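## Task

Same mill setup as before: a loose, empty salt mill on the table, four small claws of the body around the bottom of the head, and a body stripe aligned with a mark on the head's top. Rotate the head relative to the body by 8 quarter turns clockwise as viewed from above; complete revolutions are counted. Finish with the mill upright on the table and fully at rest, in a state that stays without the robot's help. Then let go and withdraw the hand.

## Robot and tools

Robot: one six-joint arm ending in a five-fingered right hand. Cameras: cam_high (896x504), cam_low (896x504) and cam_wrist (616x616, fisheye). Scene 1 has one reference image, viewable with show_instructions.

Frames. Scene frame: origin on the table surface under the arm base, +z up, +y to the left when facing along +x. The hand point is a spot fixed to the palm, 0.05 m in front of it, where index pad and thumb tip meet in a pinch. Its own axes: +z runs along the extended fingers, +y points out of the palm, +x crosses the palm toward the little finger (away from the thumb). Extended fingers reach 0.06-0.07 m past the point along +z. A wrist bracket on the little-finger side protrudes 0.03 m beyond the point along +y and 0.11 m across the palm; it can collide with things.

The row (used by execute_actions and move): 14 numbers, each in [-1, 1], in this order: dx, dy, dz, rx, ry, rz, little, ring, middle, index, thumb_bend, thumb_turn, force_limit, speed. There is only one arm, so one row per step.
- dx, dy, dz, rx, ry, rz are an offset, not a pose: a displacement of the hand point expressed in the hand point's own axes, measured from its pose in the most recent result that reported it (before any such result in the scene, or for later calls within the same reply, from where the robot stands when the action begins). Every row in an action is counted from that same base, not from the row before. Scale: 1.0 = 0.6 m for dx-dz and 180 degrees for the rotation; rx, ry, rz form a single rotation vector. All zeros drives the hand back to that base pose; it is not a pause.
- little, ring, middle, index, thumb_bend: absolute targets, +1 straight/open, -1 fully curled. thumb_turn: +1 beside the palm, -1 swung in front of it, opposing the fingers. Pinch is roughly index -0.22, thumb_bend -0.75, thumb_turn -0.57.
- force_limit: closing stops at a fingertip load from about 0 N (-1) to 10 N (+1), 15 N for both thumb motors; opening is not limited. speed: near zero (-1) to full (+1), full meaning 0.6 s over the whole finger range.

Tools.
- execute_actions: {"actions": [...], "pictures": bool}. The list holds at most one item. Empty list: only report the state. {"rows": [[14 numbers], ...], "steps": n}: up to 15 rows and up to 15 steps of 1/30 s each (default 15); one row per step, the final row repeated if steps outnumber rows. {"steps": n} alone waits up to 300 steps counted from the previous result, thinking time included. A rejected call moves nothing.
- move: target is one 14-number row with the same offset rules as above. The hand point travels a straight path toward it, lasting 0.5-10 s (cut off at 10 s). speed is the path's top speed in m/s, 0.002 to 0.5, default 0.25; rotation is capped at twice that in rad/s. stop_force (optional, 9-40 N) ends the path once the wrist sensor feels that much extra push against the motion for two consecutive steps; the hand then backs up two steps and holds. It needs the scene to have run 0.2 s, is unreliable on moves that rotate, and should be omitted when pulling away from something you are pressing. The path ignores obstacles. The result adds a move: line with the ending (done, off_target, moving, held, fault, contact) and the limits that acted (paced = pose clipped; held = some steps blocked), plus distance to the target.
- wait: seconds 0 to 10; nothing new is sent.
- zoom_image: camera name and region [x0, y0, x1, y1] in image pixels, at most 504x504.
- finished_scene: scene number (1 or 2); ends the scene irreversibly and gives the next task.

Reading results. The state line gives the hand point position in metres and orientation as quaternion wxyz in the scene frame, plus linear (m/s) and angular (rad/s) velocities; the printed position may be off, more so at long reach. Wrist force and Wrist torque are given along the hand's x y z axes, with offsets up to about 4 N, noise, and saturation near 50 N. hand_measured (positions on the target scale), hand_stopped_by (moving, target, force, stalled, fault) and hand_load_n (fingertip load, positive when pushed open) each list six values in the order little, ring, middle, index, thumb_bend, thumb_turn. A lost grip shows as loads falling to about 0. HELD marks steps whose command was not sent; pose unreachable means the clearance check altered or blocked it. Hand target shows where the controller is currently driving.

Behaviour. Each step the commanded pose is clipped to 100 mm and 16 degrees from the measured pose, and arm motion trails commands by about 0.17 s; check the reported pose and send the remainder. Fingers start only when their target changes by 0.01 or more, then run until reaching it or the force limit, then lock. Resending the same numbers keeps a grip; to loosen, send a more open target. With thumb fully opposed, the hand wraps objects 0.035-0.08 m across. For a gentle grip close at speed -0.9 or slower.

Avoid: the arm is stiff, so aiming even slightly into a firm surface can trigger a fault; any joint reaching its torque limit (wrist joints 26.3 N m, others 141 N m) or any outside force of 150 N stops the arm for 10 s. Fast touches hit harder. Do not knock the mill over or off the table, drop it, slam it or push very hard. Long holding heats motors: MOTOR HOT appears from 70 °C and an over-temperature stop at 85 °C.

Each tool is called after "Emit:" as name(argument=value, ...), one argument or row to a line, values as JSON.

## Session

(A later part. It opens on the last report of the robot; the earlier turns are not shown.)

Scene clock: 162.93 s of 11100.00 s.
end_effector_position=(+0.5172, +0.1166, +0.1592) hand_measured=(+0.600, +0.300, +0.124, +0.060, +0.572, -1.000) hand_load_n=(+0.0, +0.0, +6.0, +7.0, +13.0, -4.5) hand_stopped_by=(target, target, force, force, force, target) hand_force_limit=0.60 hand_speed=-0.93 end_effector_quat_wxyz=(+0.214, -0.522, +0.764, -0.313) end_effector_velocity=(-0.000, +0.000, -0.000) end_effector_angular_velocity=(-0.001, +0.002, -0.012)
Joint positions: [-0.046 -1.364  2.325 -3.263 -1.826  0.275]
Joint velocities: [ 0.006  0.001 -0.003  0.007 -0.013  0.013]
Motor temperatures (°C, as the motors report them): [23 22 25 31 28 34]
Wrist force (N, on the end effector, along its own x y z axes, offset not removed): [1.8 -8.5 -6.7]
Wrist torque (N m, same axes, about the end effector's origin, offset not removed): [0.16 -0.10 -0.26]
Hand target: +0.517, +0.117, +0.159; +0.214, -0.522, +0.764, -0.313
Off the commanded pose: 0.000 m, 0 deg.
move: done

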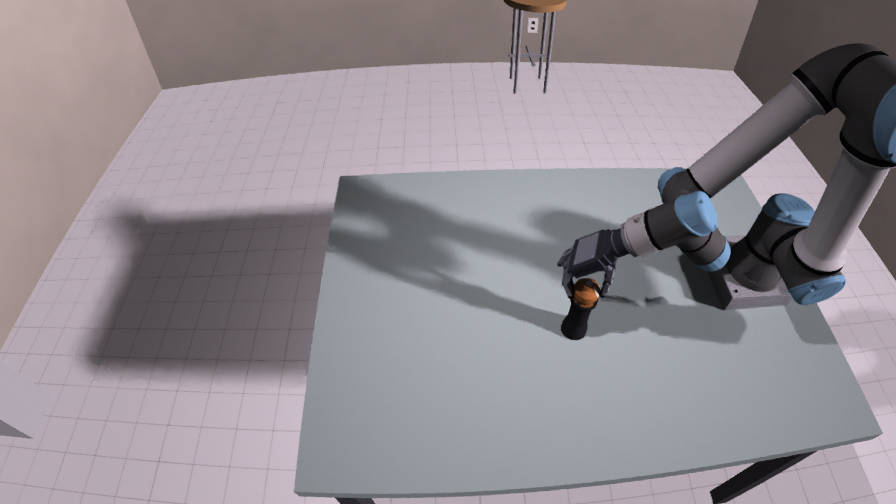

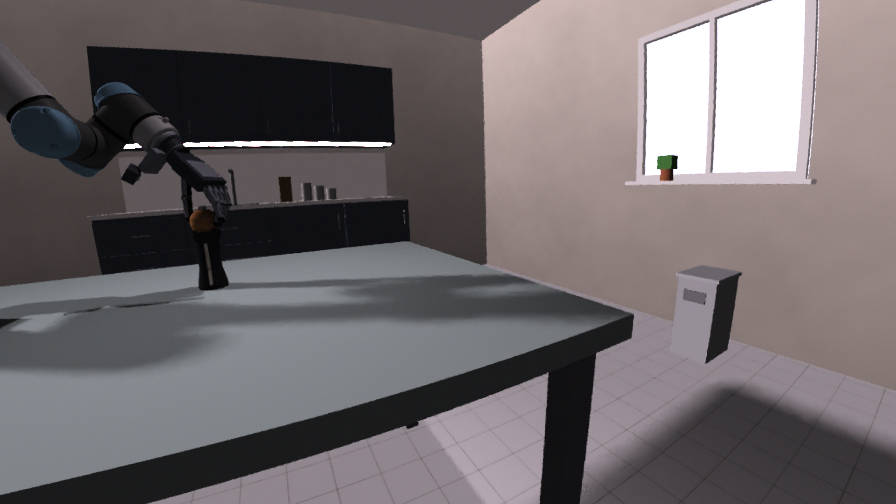

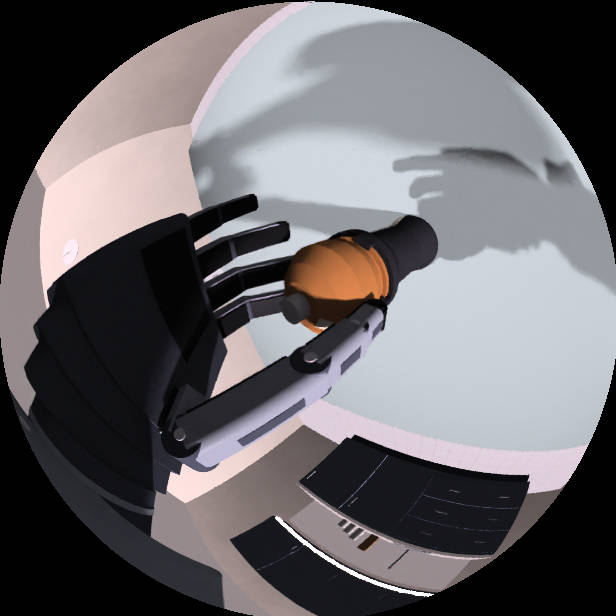

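Emit:
move(
  target=[0.013,-0.0068,0.0070,0,0.117,0.1186,0.6,0.3,-0.3,-0.3,-0.6,-1,0.6,-0.93],
)

Emit:
move(
  target=[0.0125,-0.0067,0.0070,0,0.117,0.1186,0.6,0.3,-0.3,-0.3,-0.6,-1,0.6,-0.93],
)

Emit:
move(
  target=[0.0125,-0.0067,0.0070,0,0.117,0.1186,0.6,0.3,-0.3,-0.3,-0.6,-1,0.6,-0.93],
)

Emit:
move(
  target=[0.0125,-0.0067,0.0070,0,0.117,0.1186,0.6,0.3,-0.3,-0.3,-0.6,-1,0.6,-0.93],
)

Scene clock: 167.13 s of 11100.00 s.
end_effector_position=(+0.5198, +0.1072, +0.1592) hand_measured=(+0.600, +0.300, +0.124, +0.060, +0.572, -1.000) hand_load_n=(+0.0, +0.0, +6.0, +7.0, +13.0, -4.0) hand_stopped_by=(target, target, force, force, force, target) hand_force_limit=0.60 hand_speed=-0.93 end_effector_quat_wxyz=(+0.127, -0.308, +0.872, -0.358) end_effector_velocity=(+0.000, +0.000, +0.000) end_effector_angular_velocity=(+0.001, +0.004, -0.015)
Joint positions: [ 0.083 -1.35   2.214 -2.897 -2.208  0.866]
Joint velocities: [ 0.004 -0.    -0.007  0.024 -0.007  0.021]
Motor temperatures (°C, as the motors report them): [23 22 25 31 28 34]
Wrist force (N, on the end effector, along its own x y z axes, offset not removed): [-0.9 -7.4 -6.1]
Wrist torque (N m, same axes, about the end effector's origin, offset not removed): [0.32 0.09 -0.25]
Hand target: +0.520, +0.107, +0.159; +0.126, -0.307, +0.873, -0.358
Off the commanded pose: 0.000 m, 0 deg.
move: done

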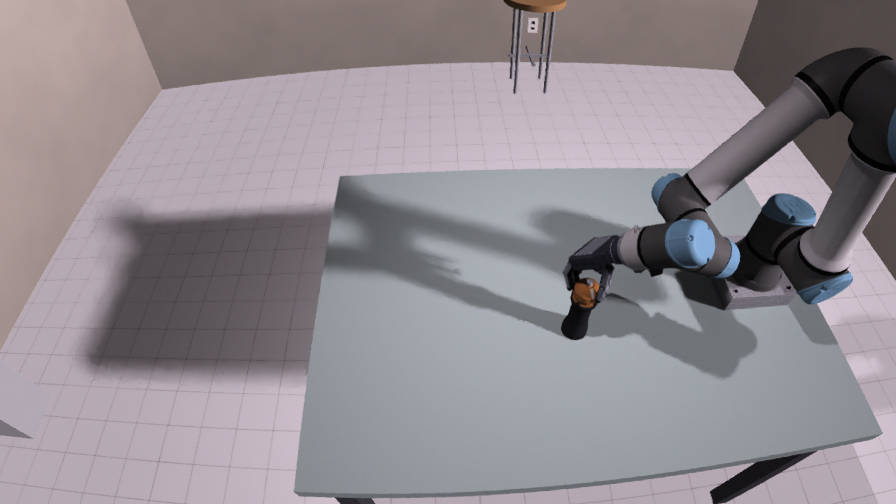

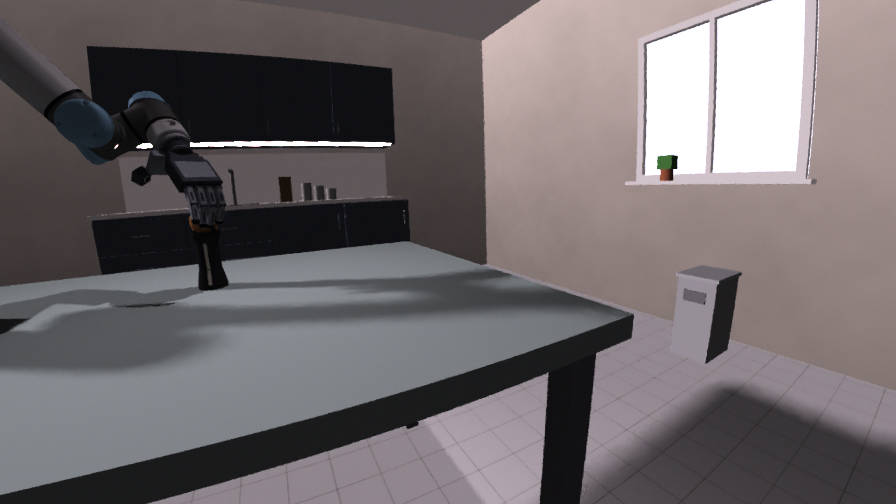

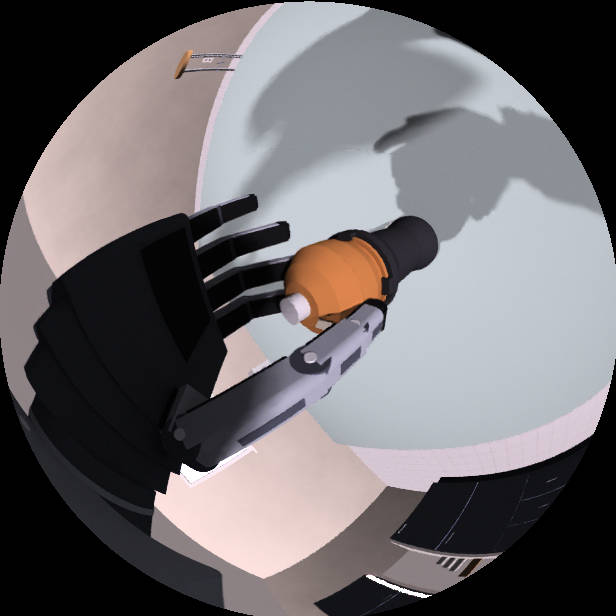

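Scene clock: 168.80 s of 11100.00 s.
end_effector_position=(+0.5177, +0.0980, +0.1591) hand_measured=(+0.600, +0.300, +0.124, +0.060, +0.572, -1.000) hand_load_n=(+0.0, +0.0, +6.5, +7.5, +13.0, -3.0) hand_stopped_by=(target, target, force, force, force, target) hand_force_limit=0.60 hand_speed=-0.93 end_effector_quat_wxyz=(+0.031, -0.073, +0.922, -0.378) end_effector_velocity=(+0.000, +0.001, -0.000) end_effector_angular_velocity=(+0.001, +0.004, -0.015)
Joint positions: [ 0.135 -1.333  2.022 -2.226 -2.342  1.606]
Joint velocities: [ 0.001  0.003 -0.011  0.027  0.002  0.022]
Motor temperatures (°C, as the motors report them): [23 22 25 31 28 34]
Wrist force (N, on the end effector, along its own x y z axes, offset not removed): [0.3 -4.2 -3.3]
Wrist torque (N m, same axes, about the end effector's origin, offset not removed): [0.75 0.05 -0.11]
Hand target: +0.518, +0.098, +0.159; +0.030, -0.072, +0.922, -0.378
Off the commanded pose: 0.000 m, 0 deg.
move: done

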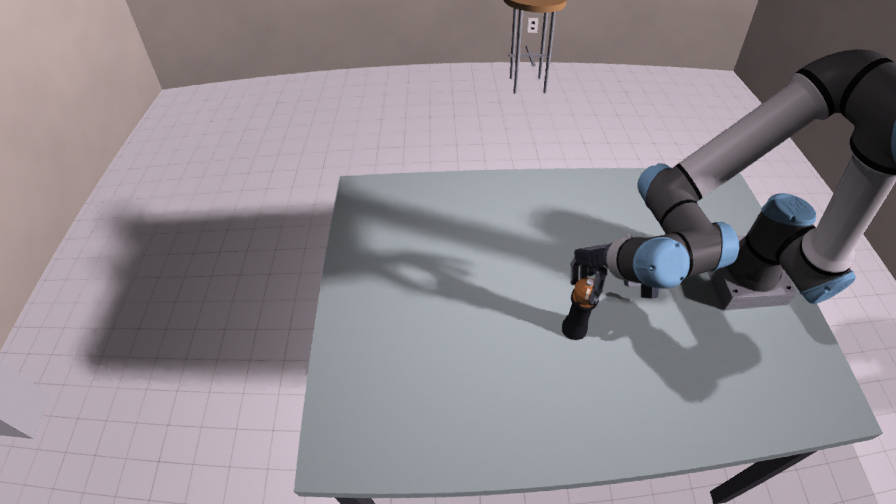

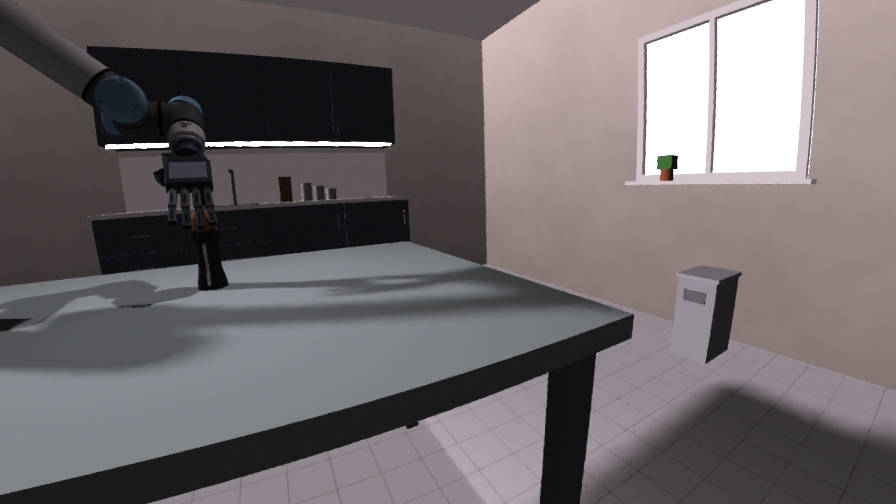

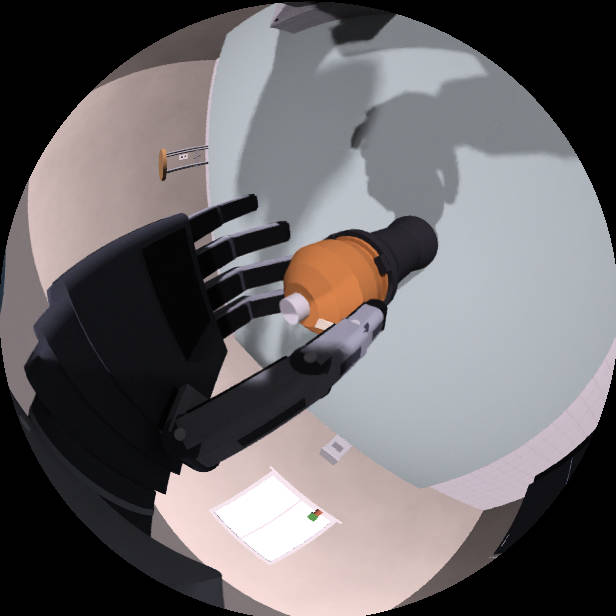

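Scene clock: 170.43 s of 11100.00 s.
end_effector_position=(+0.5112, +0.0911, +0.1589) hand_measured=(+0.600, +0.300, +0.124, +0.060, +0.572, -1.000) hand_load_n=(+0.0, +0.0, +6.5, +8.0, +13.0, -2.0) hand_stopped_by=(target, target, force, force, force, target) hand_force_limit=0.60 hand_speed=-0.93 end_effector_quat_wxyz=(-0.068, +0.167, +0.910, -0.373) end_effector_velocity=(+0.000, -0.000, +0.000) end_effector_angular_velocity=(-0.001, +0.002, -0.015)
Joint positions: [ 0.118 -1.247  1.777 -1.633 -2.216  2.254]
Joint velocities: [-0.001  0.006 -0.011  0.017  0.005  0.016]
Motor temperatures (°C, as the motors report them): [23 22 25 31 28 34]
Wrist force (N, on the end effector, along its own x y z axes, offset not removed): [-4.1 -6.0 -1.6]
Wrist torque (N m, same axes, about the end effector's origin, offset not removed): [0.34 0.22 -0.20]
Hand target: +0.511, +0.091, +0.159; -0.068, +0.168, +0.910, -0.373
Off the commanded pose: 0.000 m, 0 deg.
move: done

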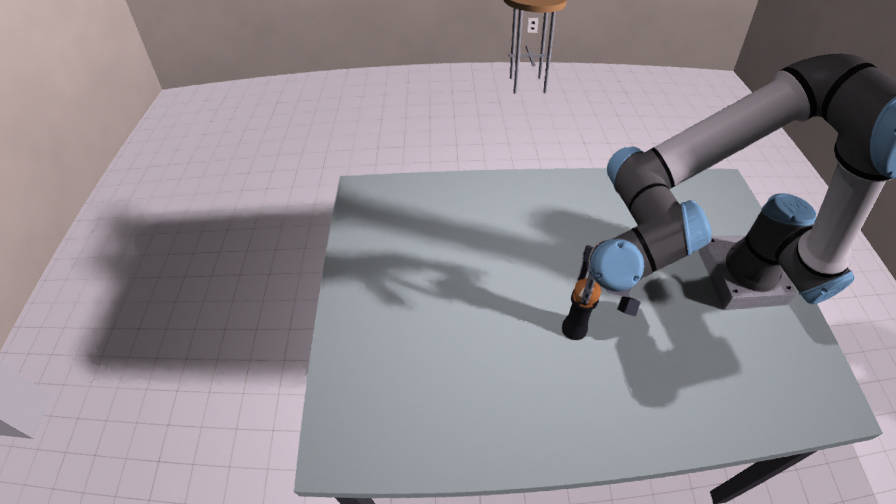

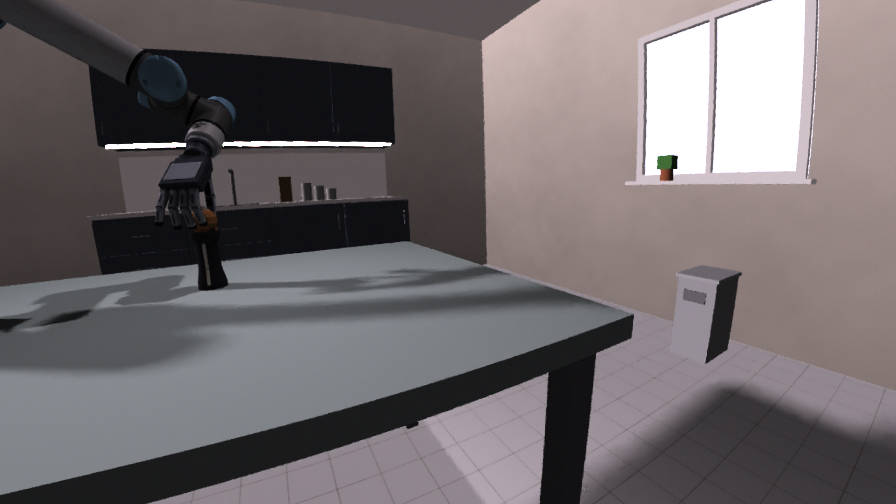

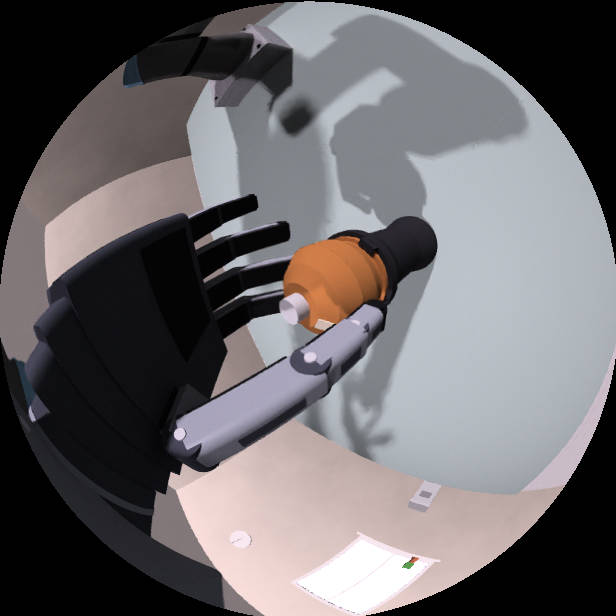

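Scene clock: 172.03 s of 11100.00 s.
end_effector_position=(+0.5021, +0.0884, +0.1587) hand_measured=(+0.600, +0.300, +0.124, +0.060, +0.572, -1.000) hand_load_n=(+0.0, +0.0, +6.0, +7.5, +13.0, -3.5) hand_stopped_by=(target, target, force, force, force, target) hand_force_limit=0.60 hand_speed=-0.93 end_effector_quat_wxyz=(-0.162, +0.396, +0.837, -0.342) end_effector_velocity=(-0.000, -0.000, -0.000) end_effector_angular_velocity=(-0.001, +0.002, -0.017)
Joint positions: [ 0.054 -1.151  1.586 -1.311 -1.963  2.696]
Joint velocities: [-0.003  0.004 -0.006  0.009  0.009  0.012]
Motor temperatures (°C, as the motors report them): [23 22 25 31 28 34]
Wrist force (N, on the end effector, along its own x y z axes, offset not removed): [-0.5 -4.3 -3.3]
Wrist torque (N m, same axes, about the end effector's origin, offset not removed): [0.45 0.13 -0.23]
Hand target: +0.502, +0.088, +0.159; -0.162, +0.396, +0.836, -0.342
Off the commanded pose: 0.000 m, 0 deg.
move: done

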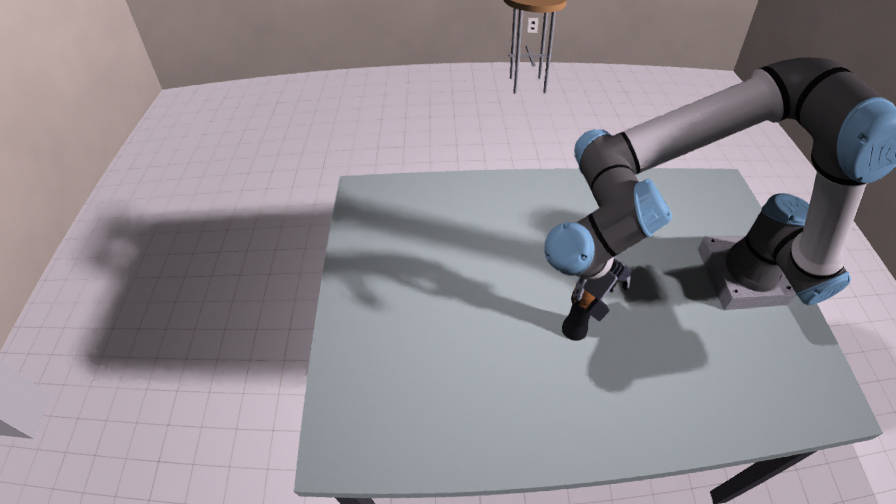

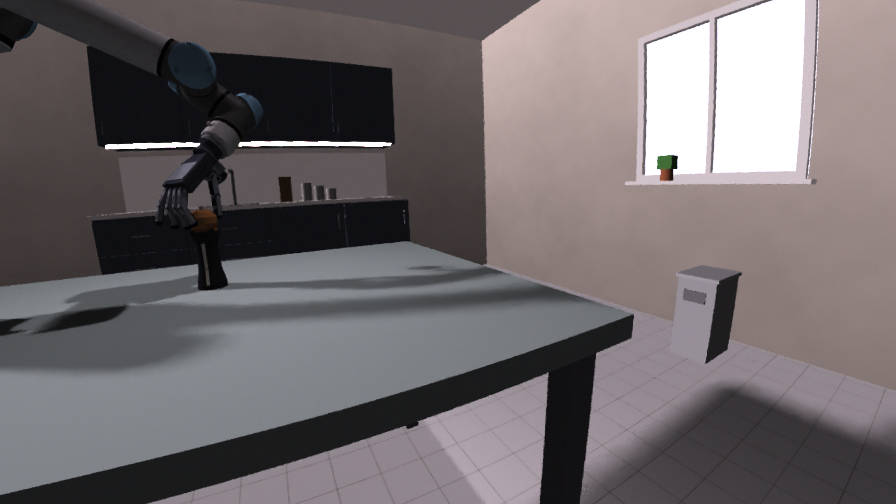

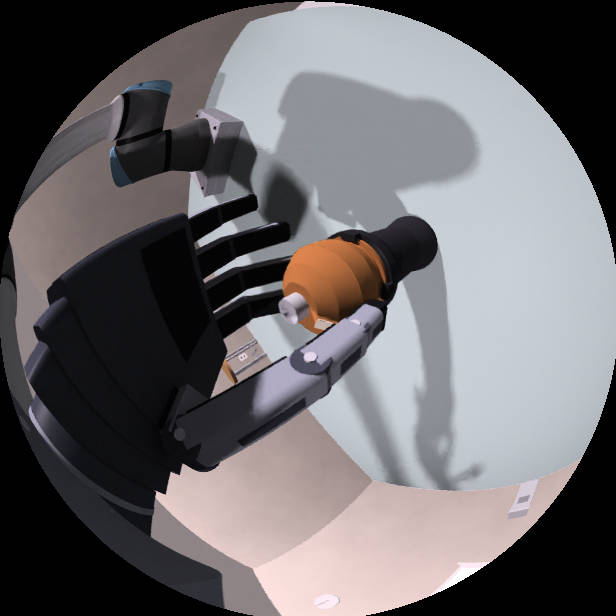

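Emit:
move(
  target=[0.012,-0.0064,0.0072,0,0.117,0.1186,0.6,0.3,-0.3,-0.3,-0.6,-1,0.6,-0.93],
)

Emit:
move(
  target=[0.012,-0.0065,0.0070,0,0.117,0.1186,0.6,0.3,-0.3,-0.3,-0.6,-1,0.6,-0.93],
)

Emit:
move(
  target=[0.012,-0.0065,0.0070,0,0.117,0.1186,0.6,0.3,-0.3,-0.3,-0.6,-1,0.6,-0.93],
)

Emit:
move(
  target=[0.0065,-0.0044,0.0047,0,0.07,0.071,0.6,0.3,-0.3,-0.3,-0.6,-1,0.6,-0.93],
)

Emit:
zoom_image(
  camera="cam_wrist",
  region=[250,190,470,360],
)

Scene clock: 176.50 s of 11100.00 s.
end_effector_position=(+0.4931, +0.0903, +0.1583) hand_measured=(+0.600, +0.300, +0.124, +0.060, +0.572, -1.000) hand_load_n=(+0.0, +0.0, +5.0, +7.0, +13.0, -3.5) hand_stopped_by=(target, target, force, force, force, target) hand_force_limit=0.60 hand_speed=-0.93 end_effector_quat_wxyz=(-0.245, +0.598, +0.707, -0.289) end_effector_velocity=(-0.000, -0.000, -0.000) end_effector_angular_velocity=(-0.001, +0.001, -0.016)
Joint positions: [-0.037 -1.104  1.5   -1.186 -1.674  3.027]
Joint velocities: [-0.003  0.001 -0.     0.001  0.008  0.01 ]
Motor temperatures (°C, as the motors report them): [23 22 25 31 28 34]
Wrist force (N, on the end effector, along its own x y z axes, offset not removed): [2.9 -4.0 -4.9]
Wrist torque (N m, same axes, about the end effector's origin, offset not removed): [0.33 -0.16 -0.10]
Hand target: +0.493, +0.090, +0.158; -0.245, +0.598, +0.706, -0.288
Off the commanded pose: 0.000 m, 0 deg.
move: done

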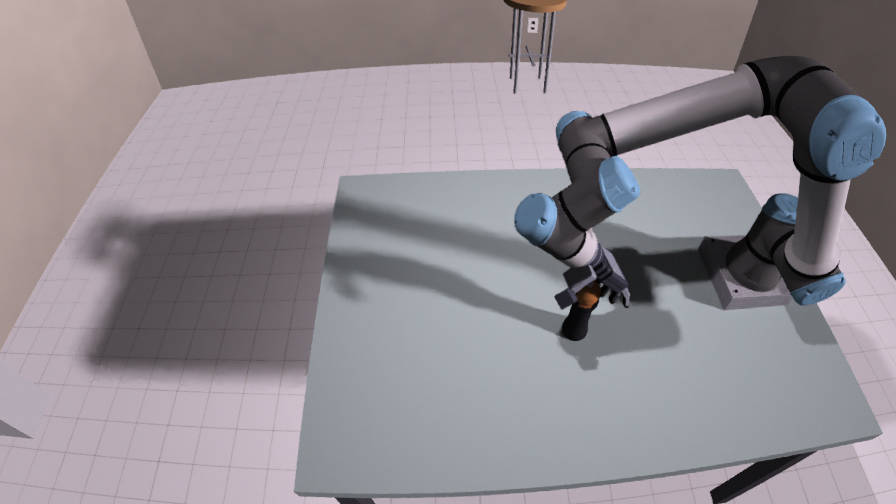

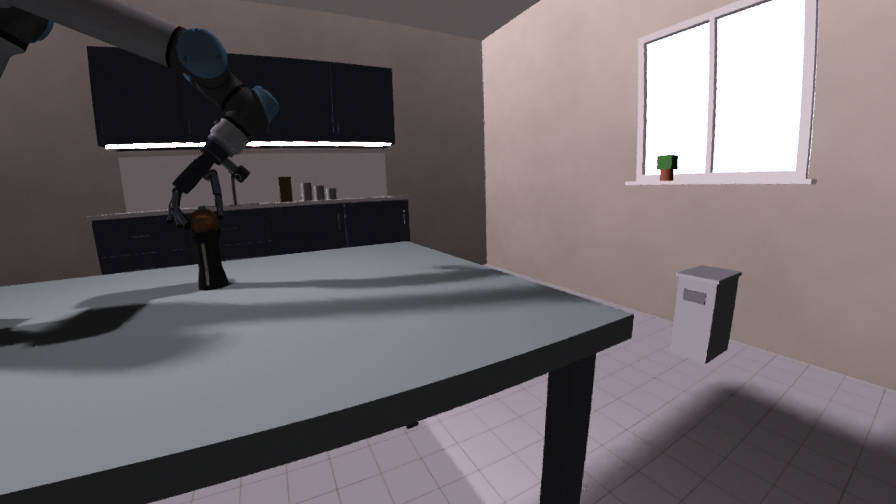

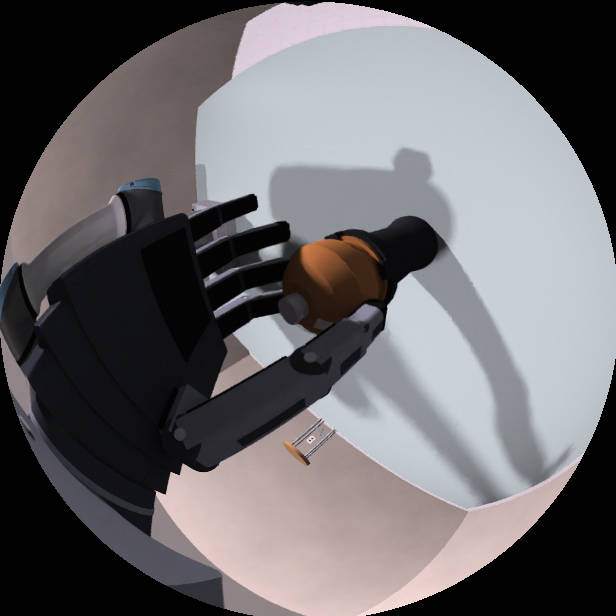

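Scene clock: 178.10 s of 11100.00 s.
end_effector_position=(+0.4862, +0.0964, +0.1580) hand_measured=(+0.600, +0.300, +0.124, +0.060, +0.572, -1.000) hand_load_n=(+0.0, +0.0, +4.0, +6.5, +13.0, -3.5) hand_stopped_by=(target, target, force, force, force, target) hand_force_limit=0.60 hand_speed=-0.93 end_effector_quat_wxyz=(-0.312, +0.759, +0.529, -0.216) end_effector_velocity=(-0.000, +0.000, +0.000) end_effector_angular_velocity=(-0.000, -0.001, -0.015)
Joint positions: [-0.139 -1.123  1.533 -1.209 -1.382  3.328]
Joint velocities: [-0.003 -0.003  0.003 -0.004  0.008  0.009]
Motor temperatures (°C, as the motors report them): [23 22 25 31 28 34]
Wrist force (N, on the end effector, along its own x y z axes, offset not removed): [0.0 -1.5 -5.9]
Wrist torque (N m, same axes, about the end effector's origin, offset not removed): [0.48 0.18 -0.19]
Hand target: +0.486, +0.096, +0.158; -0.312, +0.760, +0.528, -0.215
Off the commanded pose: 0.000 m, 0 deg.
move: done

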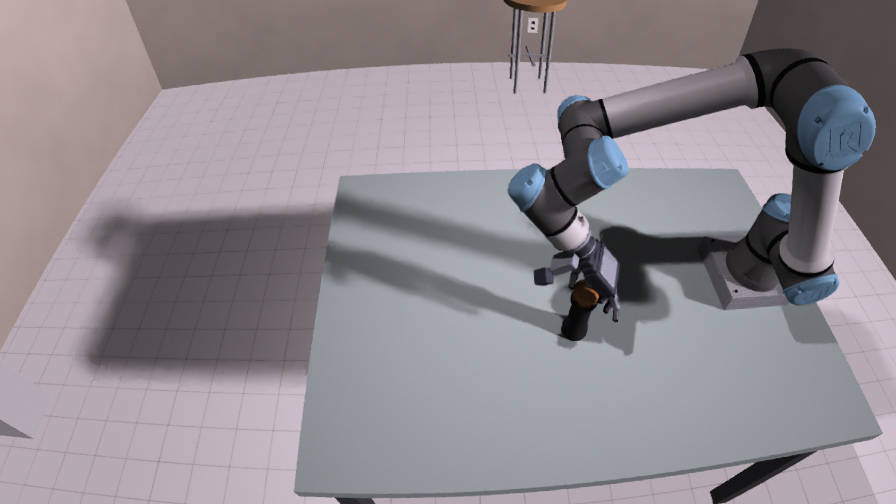

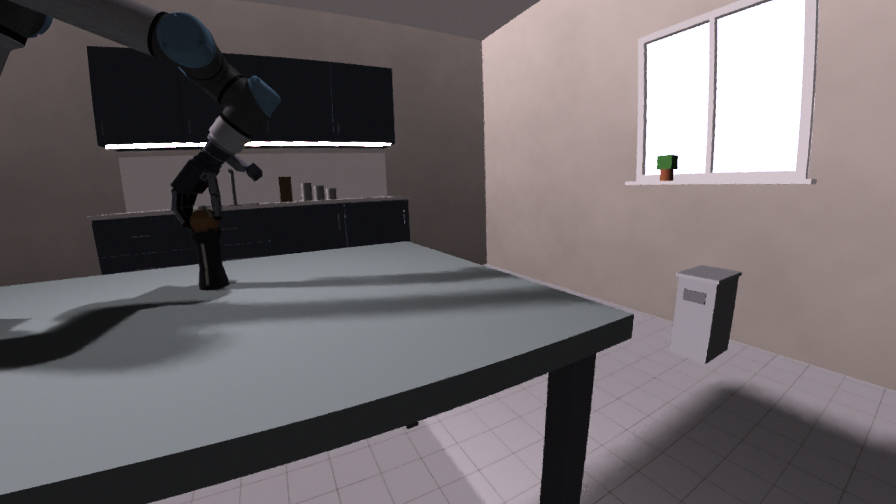

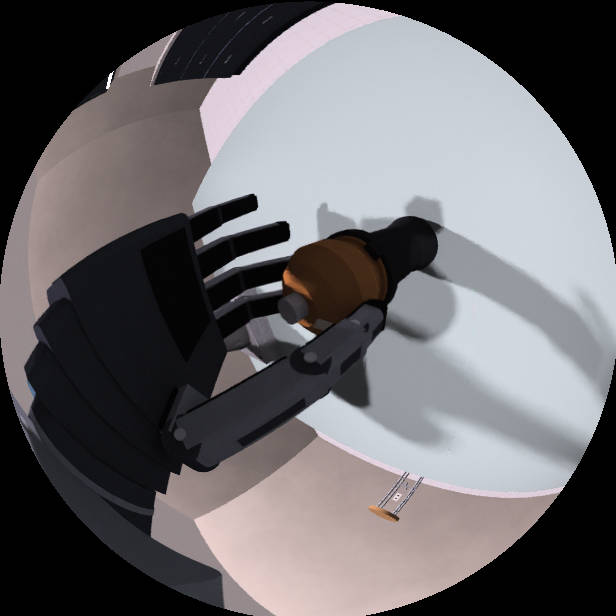

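Scene clock: 179.70 s of 11100.00 s.
end_effector_position=(+0.4833, +0.1051, +0.1577) hand_measured=(+0.600, +0.300, +0.124, +0.060, +0.572, -1.000) hand_load_n=(+0.0, +0.0, +4.5, +7.0, +12.0, -4.0) hand_stopped_by=(target, target, force, force, force, target) hand_force_limit=0.60 hand_speed=-0.93 end_effector_quat_wxyz=(-0.358, +0.870, +0.315, -0.128) end_effector_velocity=(-0.001, +0.000, -0.000) end_effector_angular_velocity=(-0.001, +0.000, -0.016)
Joint positions: [-0.24  -1.203  1.675 -1.379 -1.106  3.666]
Joint velocities: [-0.003 -0.005  0.009 -0.009  0.007  0.013]
Motor temperatures (°C, as the motors report them): [23 22 25 31 28 34]
Wrist force (N, on the end effector, along its own x y z axes, offset not removed): [0.5 -3.9 -3.4]
Wrist torque (N m, same axes, about the end effector's origin, offset not removed): [0.30 0.15 -0.33]
Hand target: +0.483, +0.105, +0.158; -0.358, +0.870, +0.314, -0.128
Off the commanded pose: 0.000 m, 0 deg.
move: done

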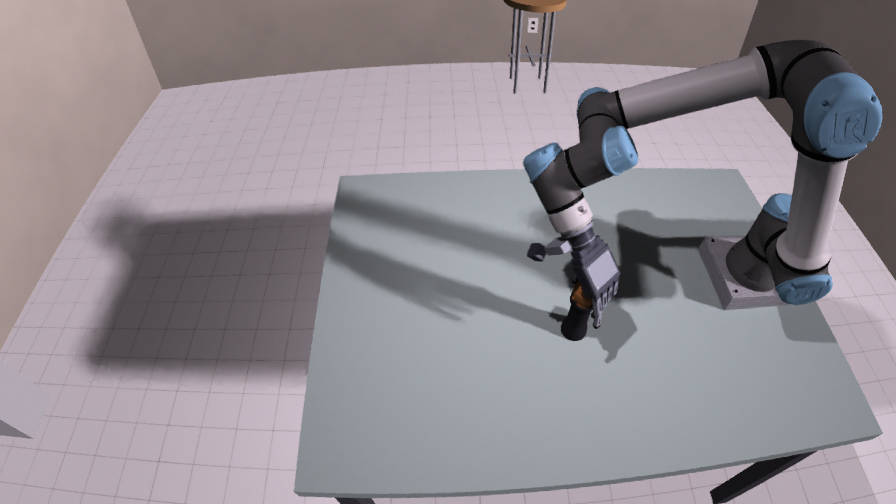

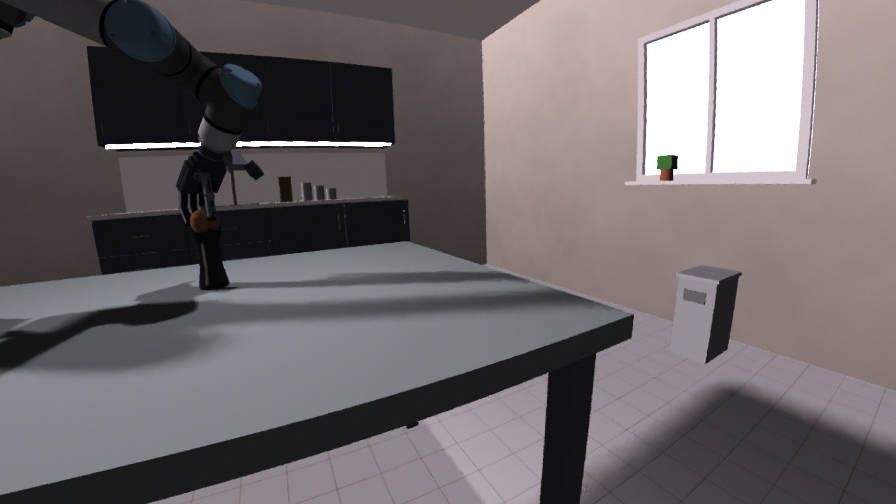

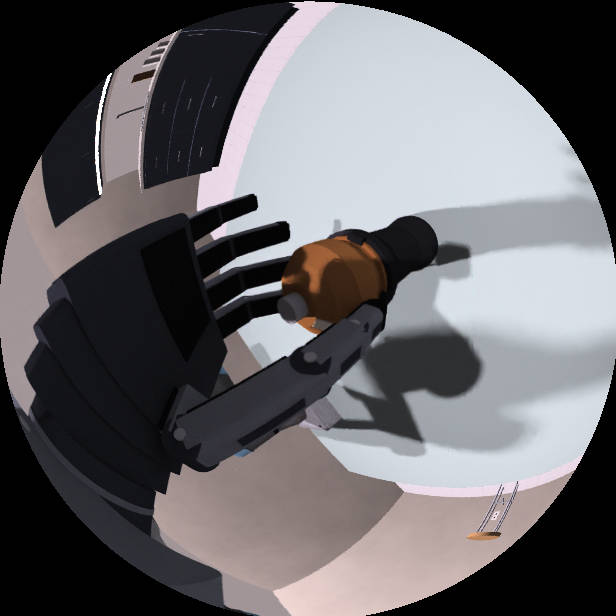

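Scene clock: 180.87 s of 11100.00 s.
end_effector_position=(+0.4839, +0.1106, +0.1576) hand_measured=(+0.600, +0.300, +0.124, +0.060, +0.572, -1.000) hand_load_n=(+0.0, +0.0, +5.0, +8.0, +11.5, -2.5) hand_stopped_by=(target, target, force, force, force, target) hand_force_limit=0.60 hand_speed=-0.93 end_effector_quat_wxyz=(-0.374, +0.908, +0.176, -0.071) end_effector_velocity=(+0.001, +0.000, +0.000) end_effector_angular_velocity=(-0.003, -0.004, -0.017)
Joint positions: [-0.292 -1.271  1.801 -1.564 -0.962  3.916]
Joint velocities: [-0.002 -0.005  0.008 -0.017  0.006  0.018]
Motor temperatures (°C, as the motors report them): [23 22 25 31 28 34]
Wrist force (N, on the end effector, along its own x y z axes, offset not removed): [-0.5 -5.3 -1.2]
Wrist torque (N m, same axes, about the end effector's origin, offset not removed): [0.31 0.19 -0.19]
Hand target: +0.484, +0.111, +0.158; -0.373, +0.908, +0.175, -0.071
Off the commanded pose: 0.000 m, 0 deg.
move: done

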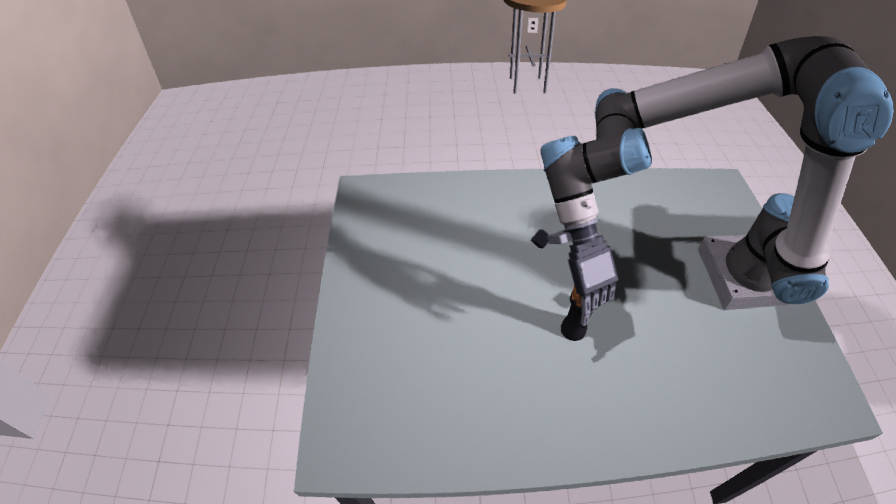

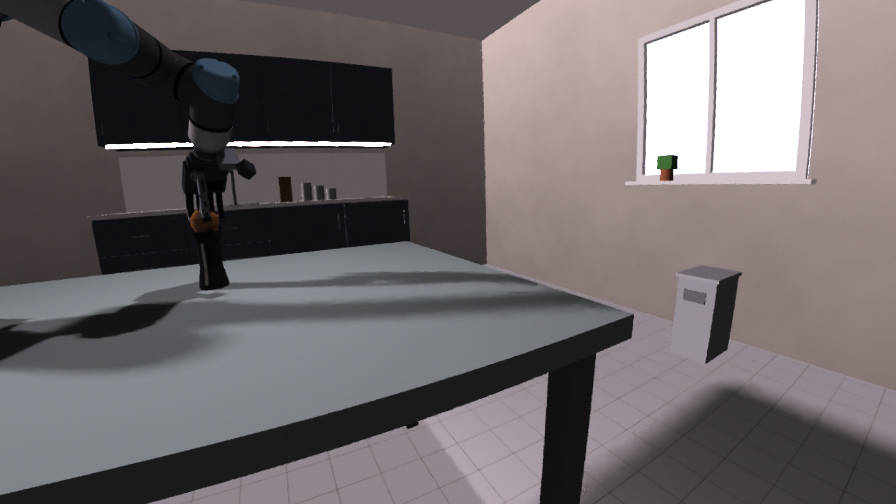

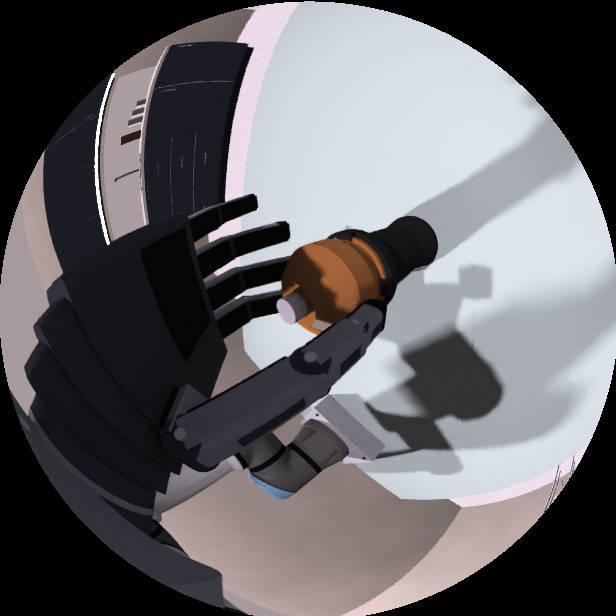

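Region (250, 190, 470, 360) of cam_wrist's 616x616 image, scaled by 2.291, with more detail than that image has; it fills the top 389 rows of this view, and the rest is white.

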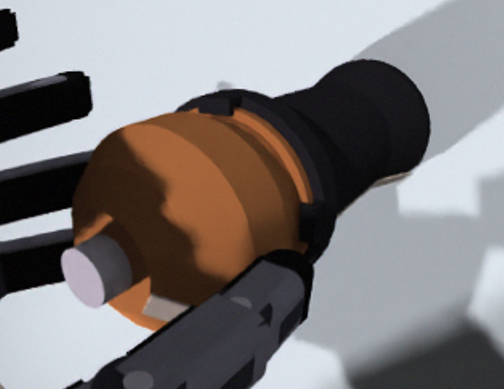

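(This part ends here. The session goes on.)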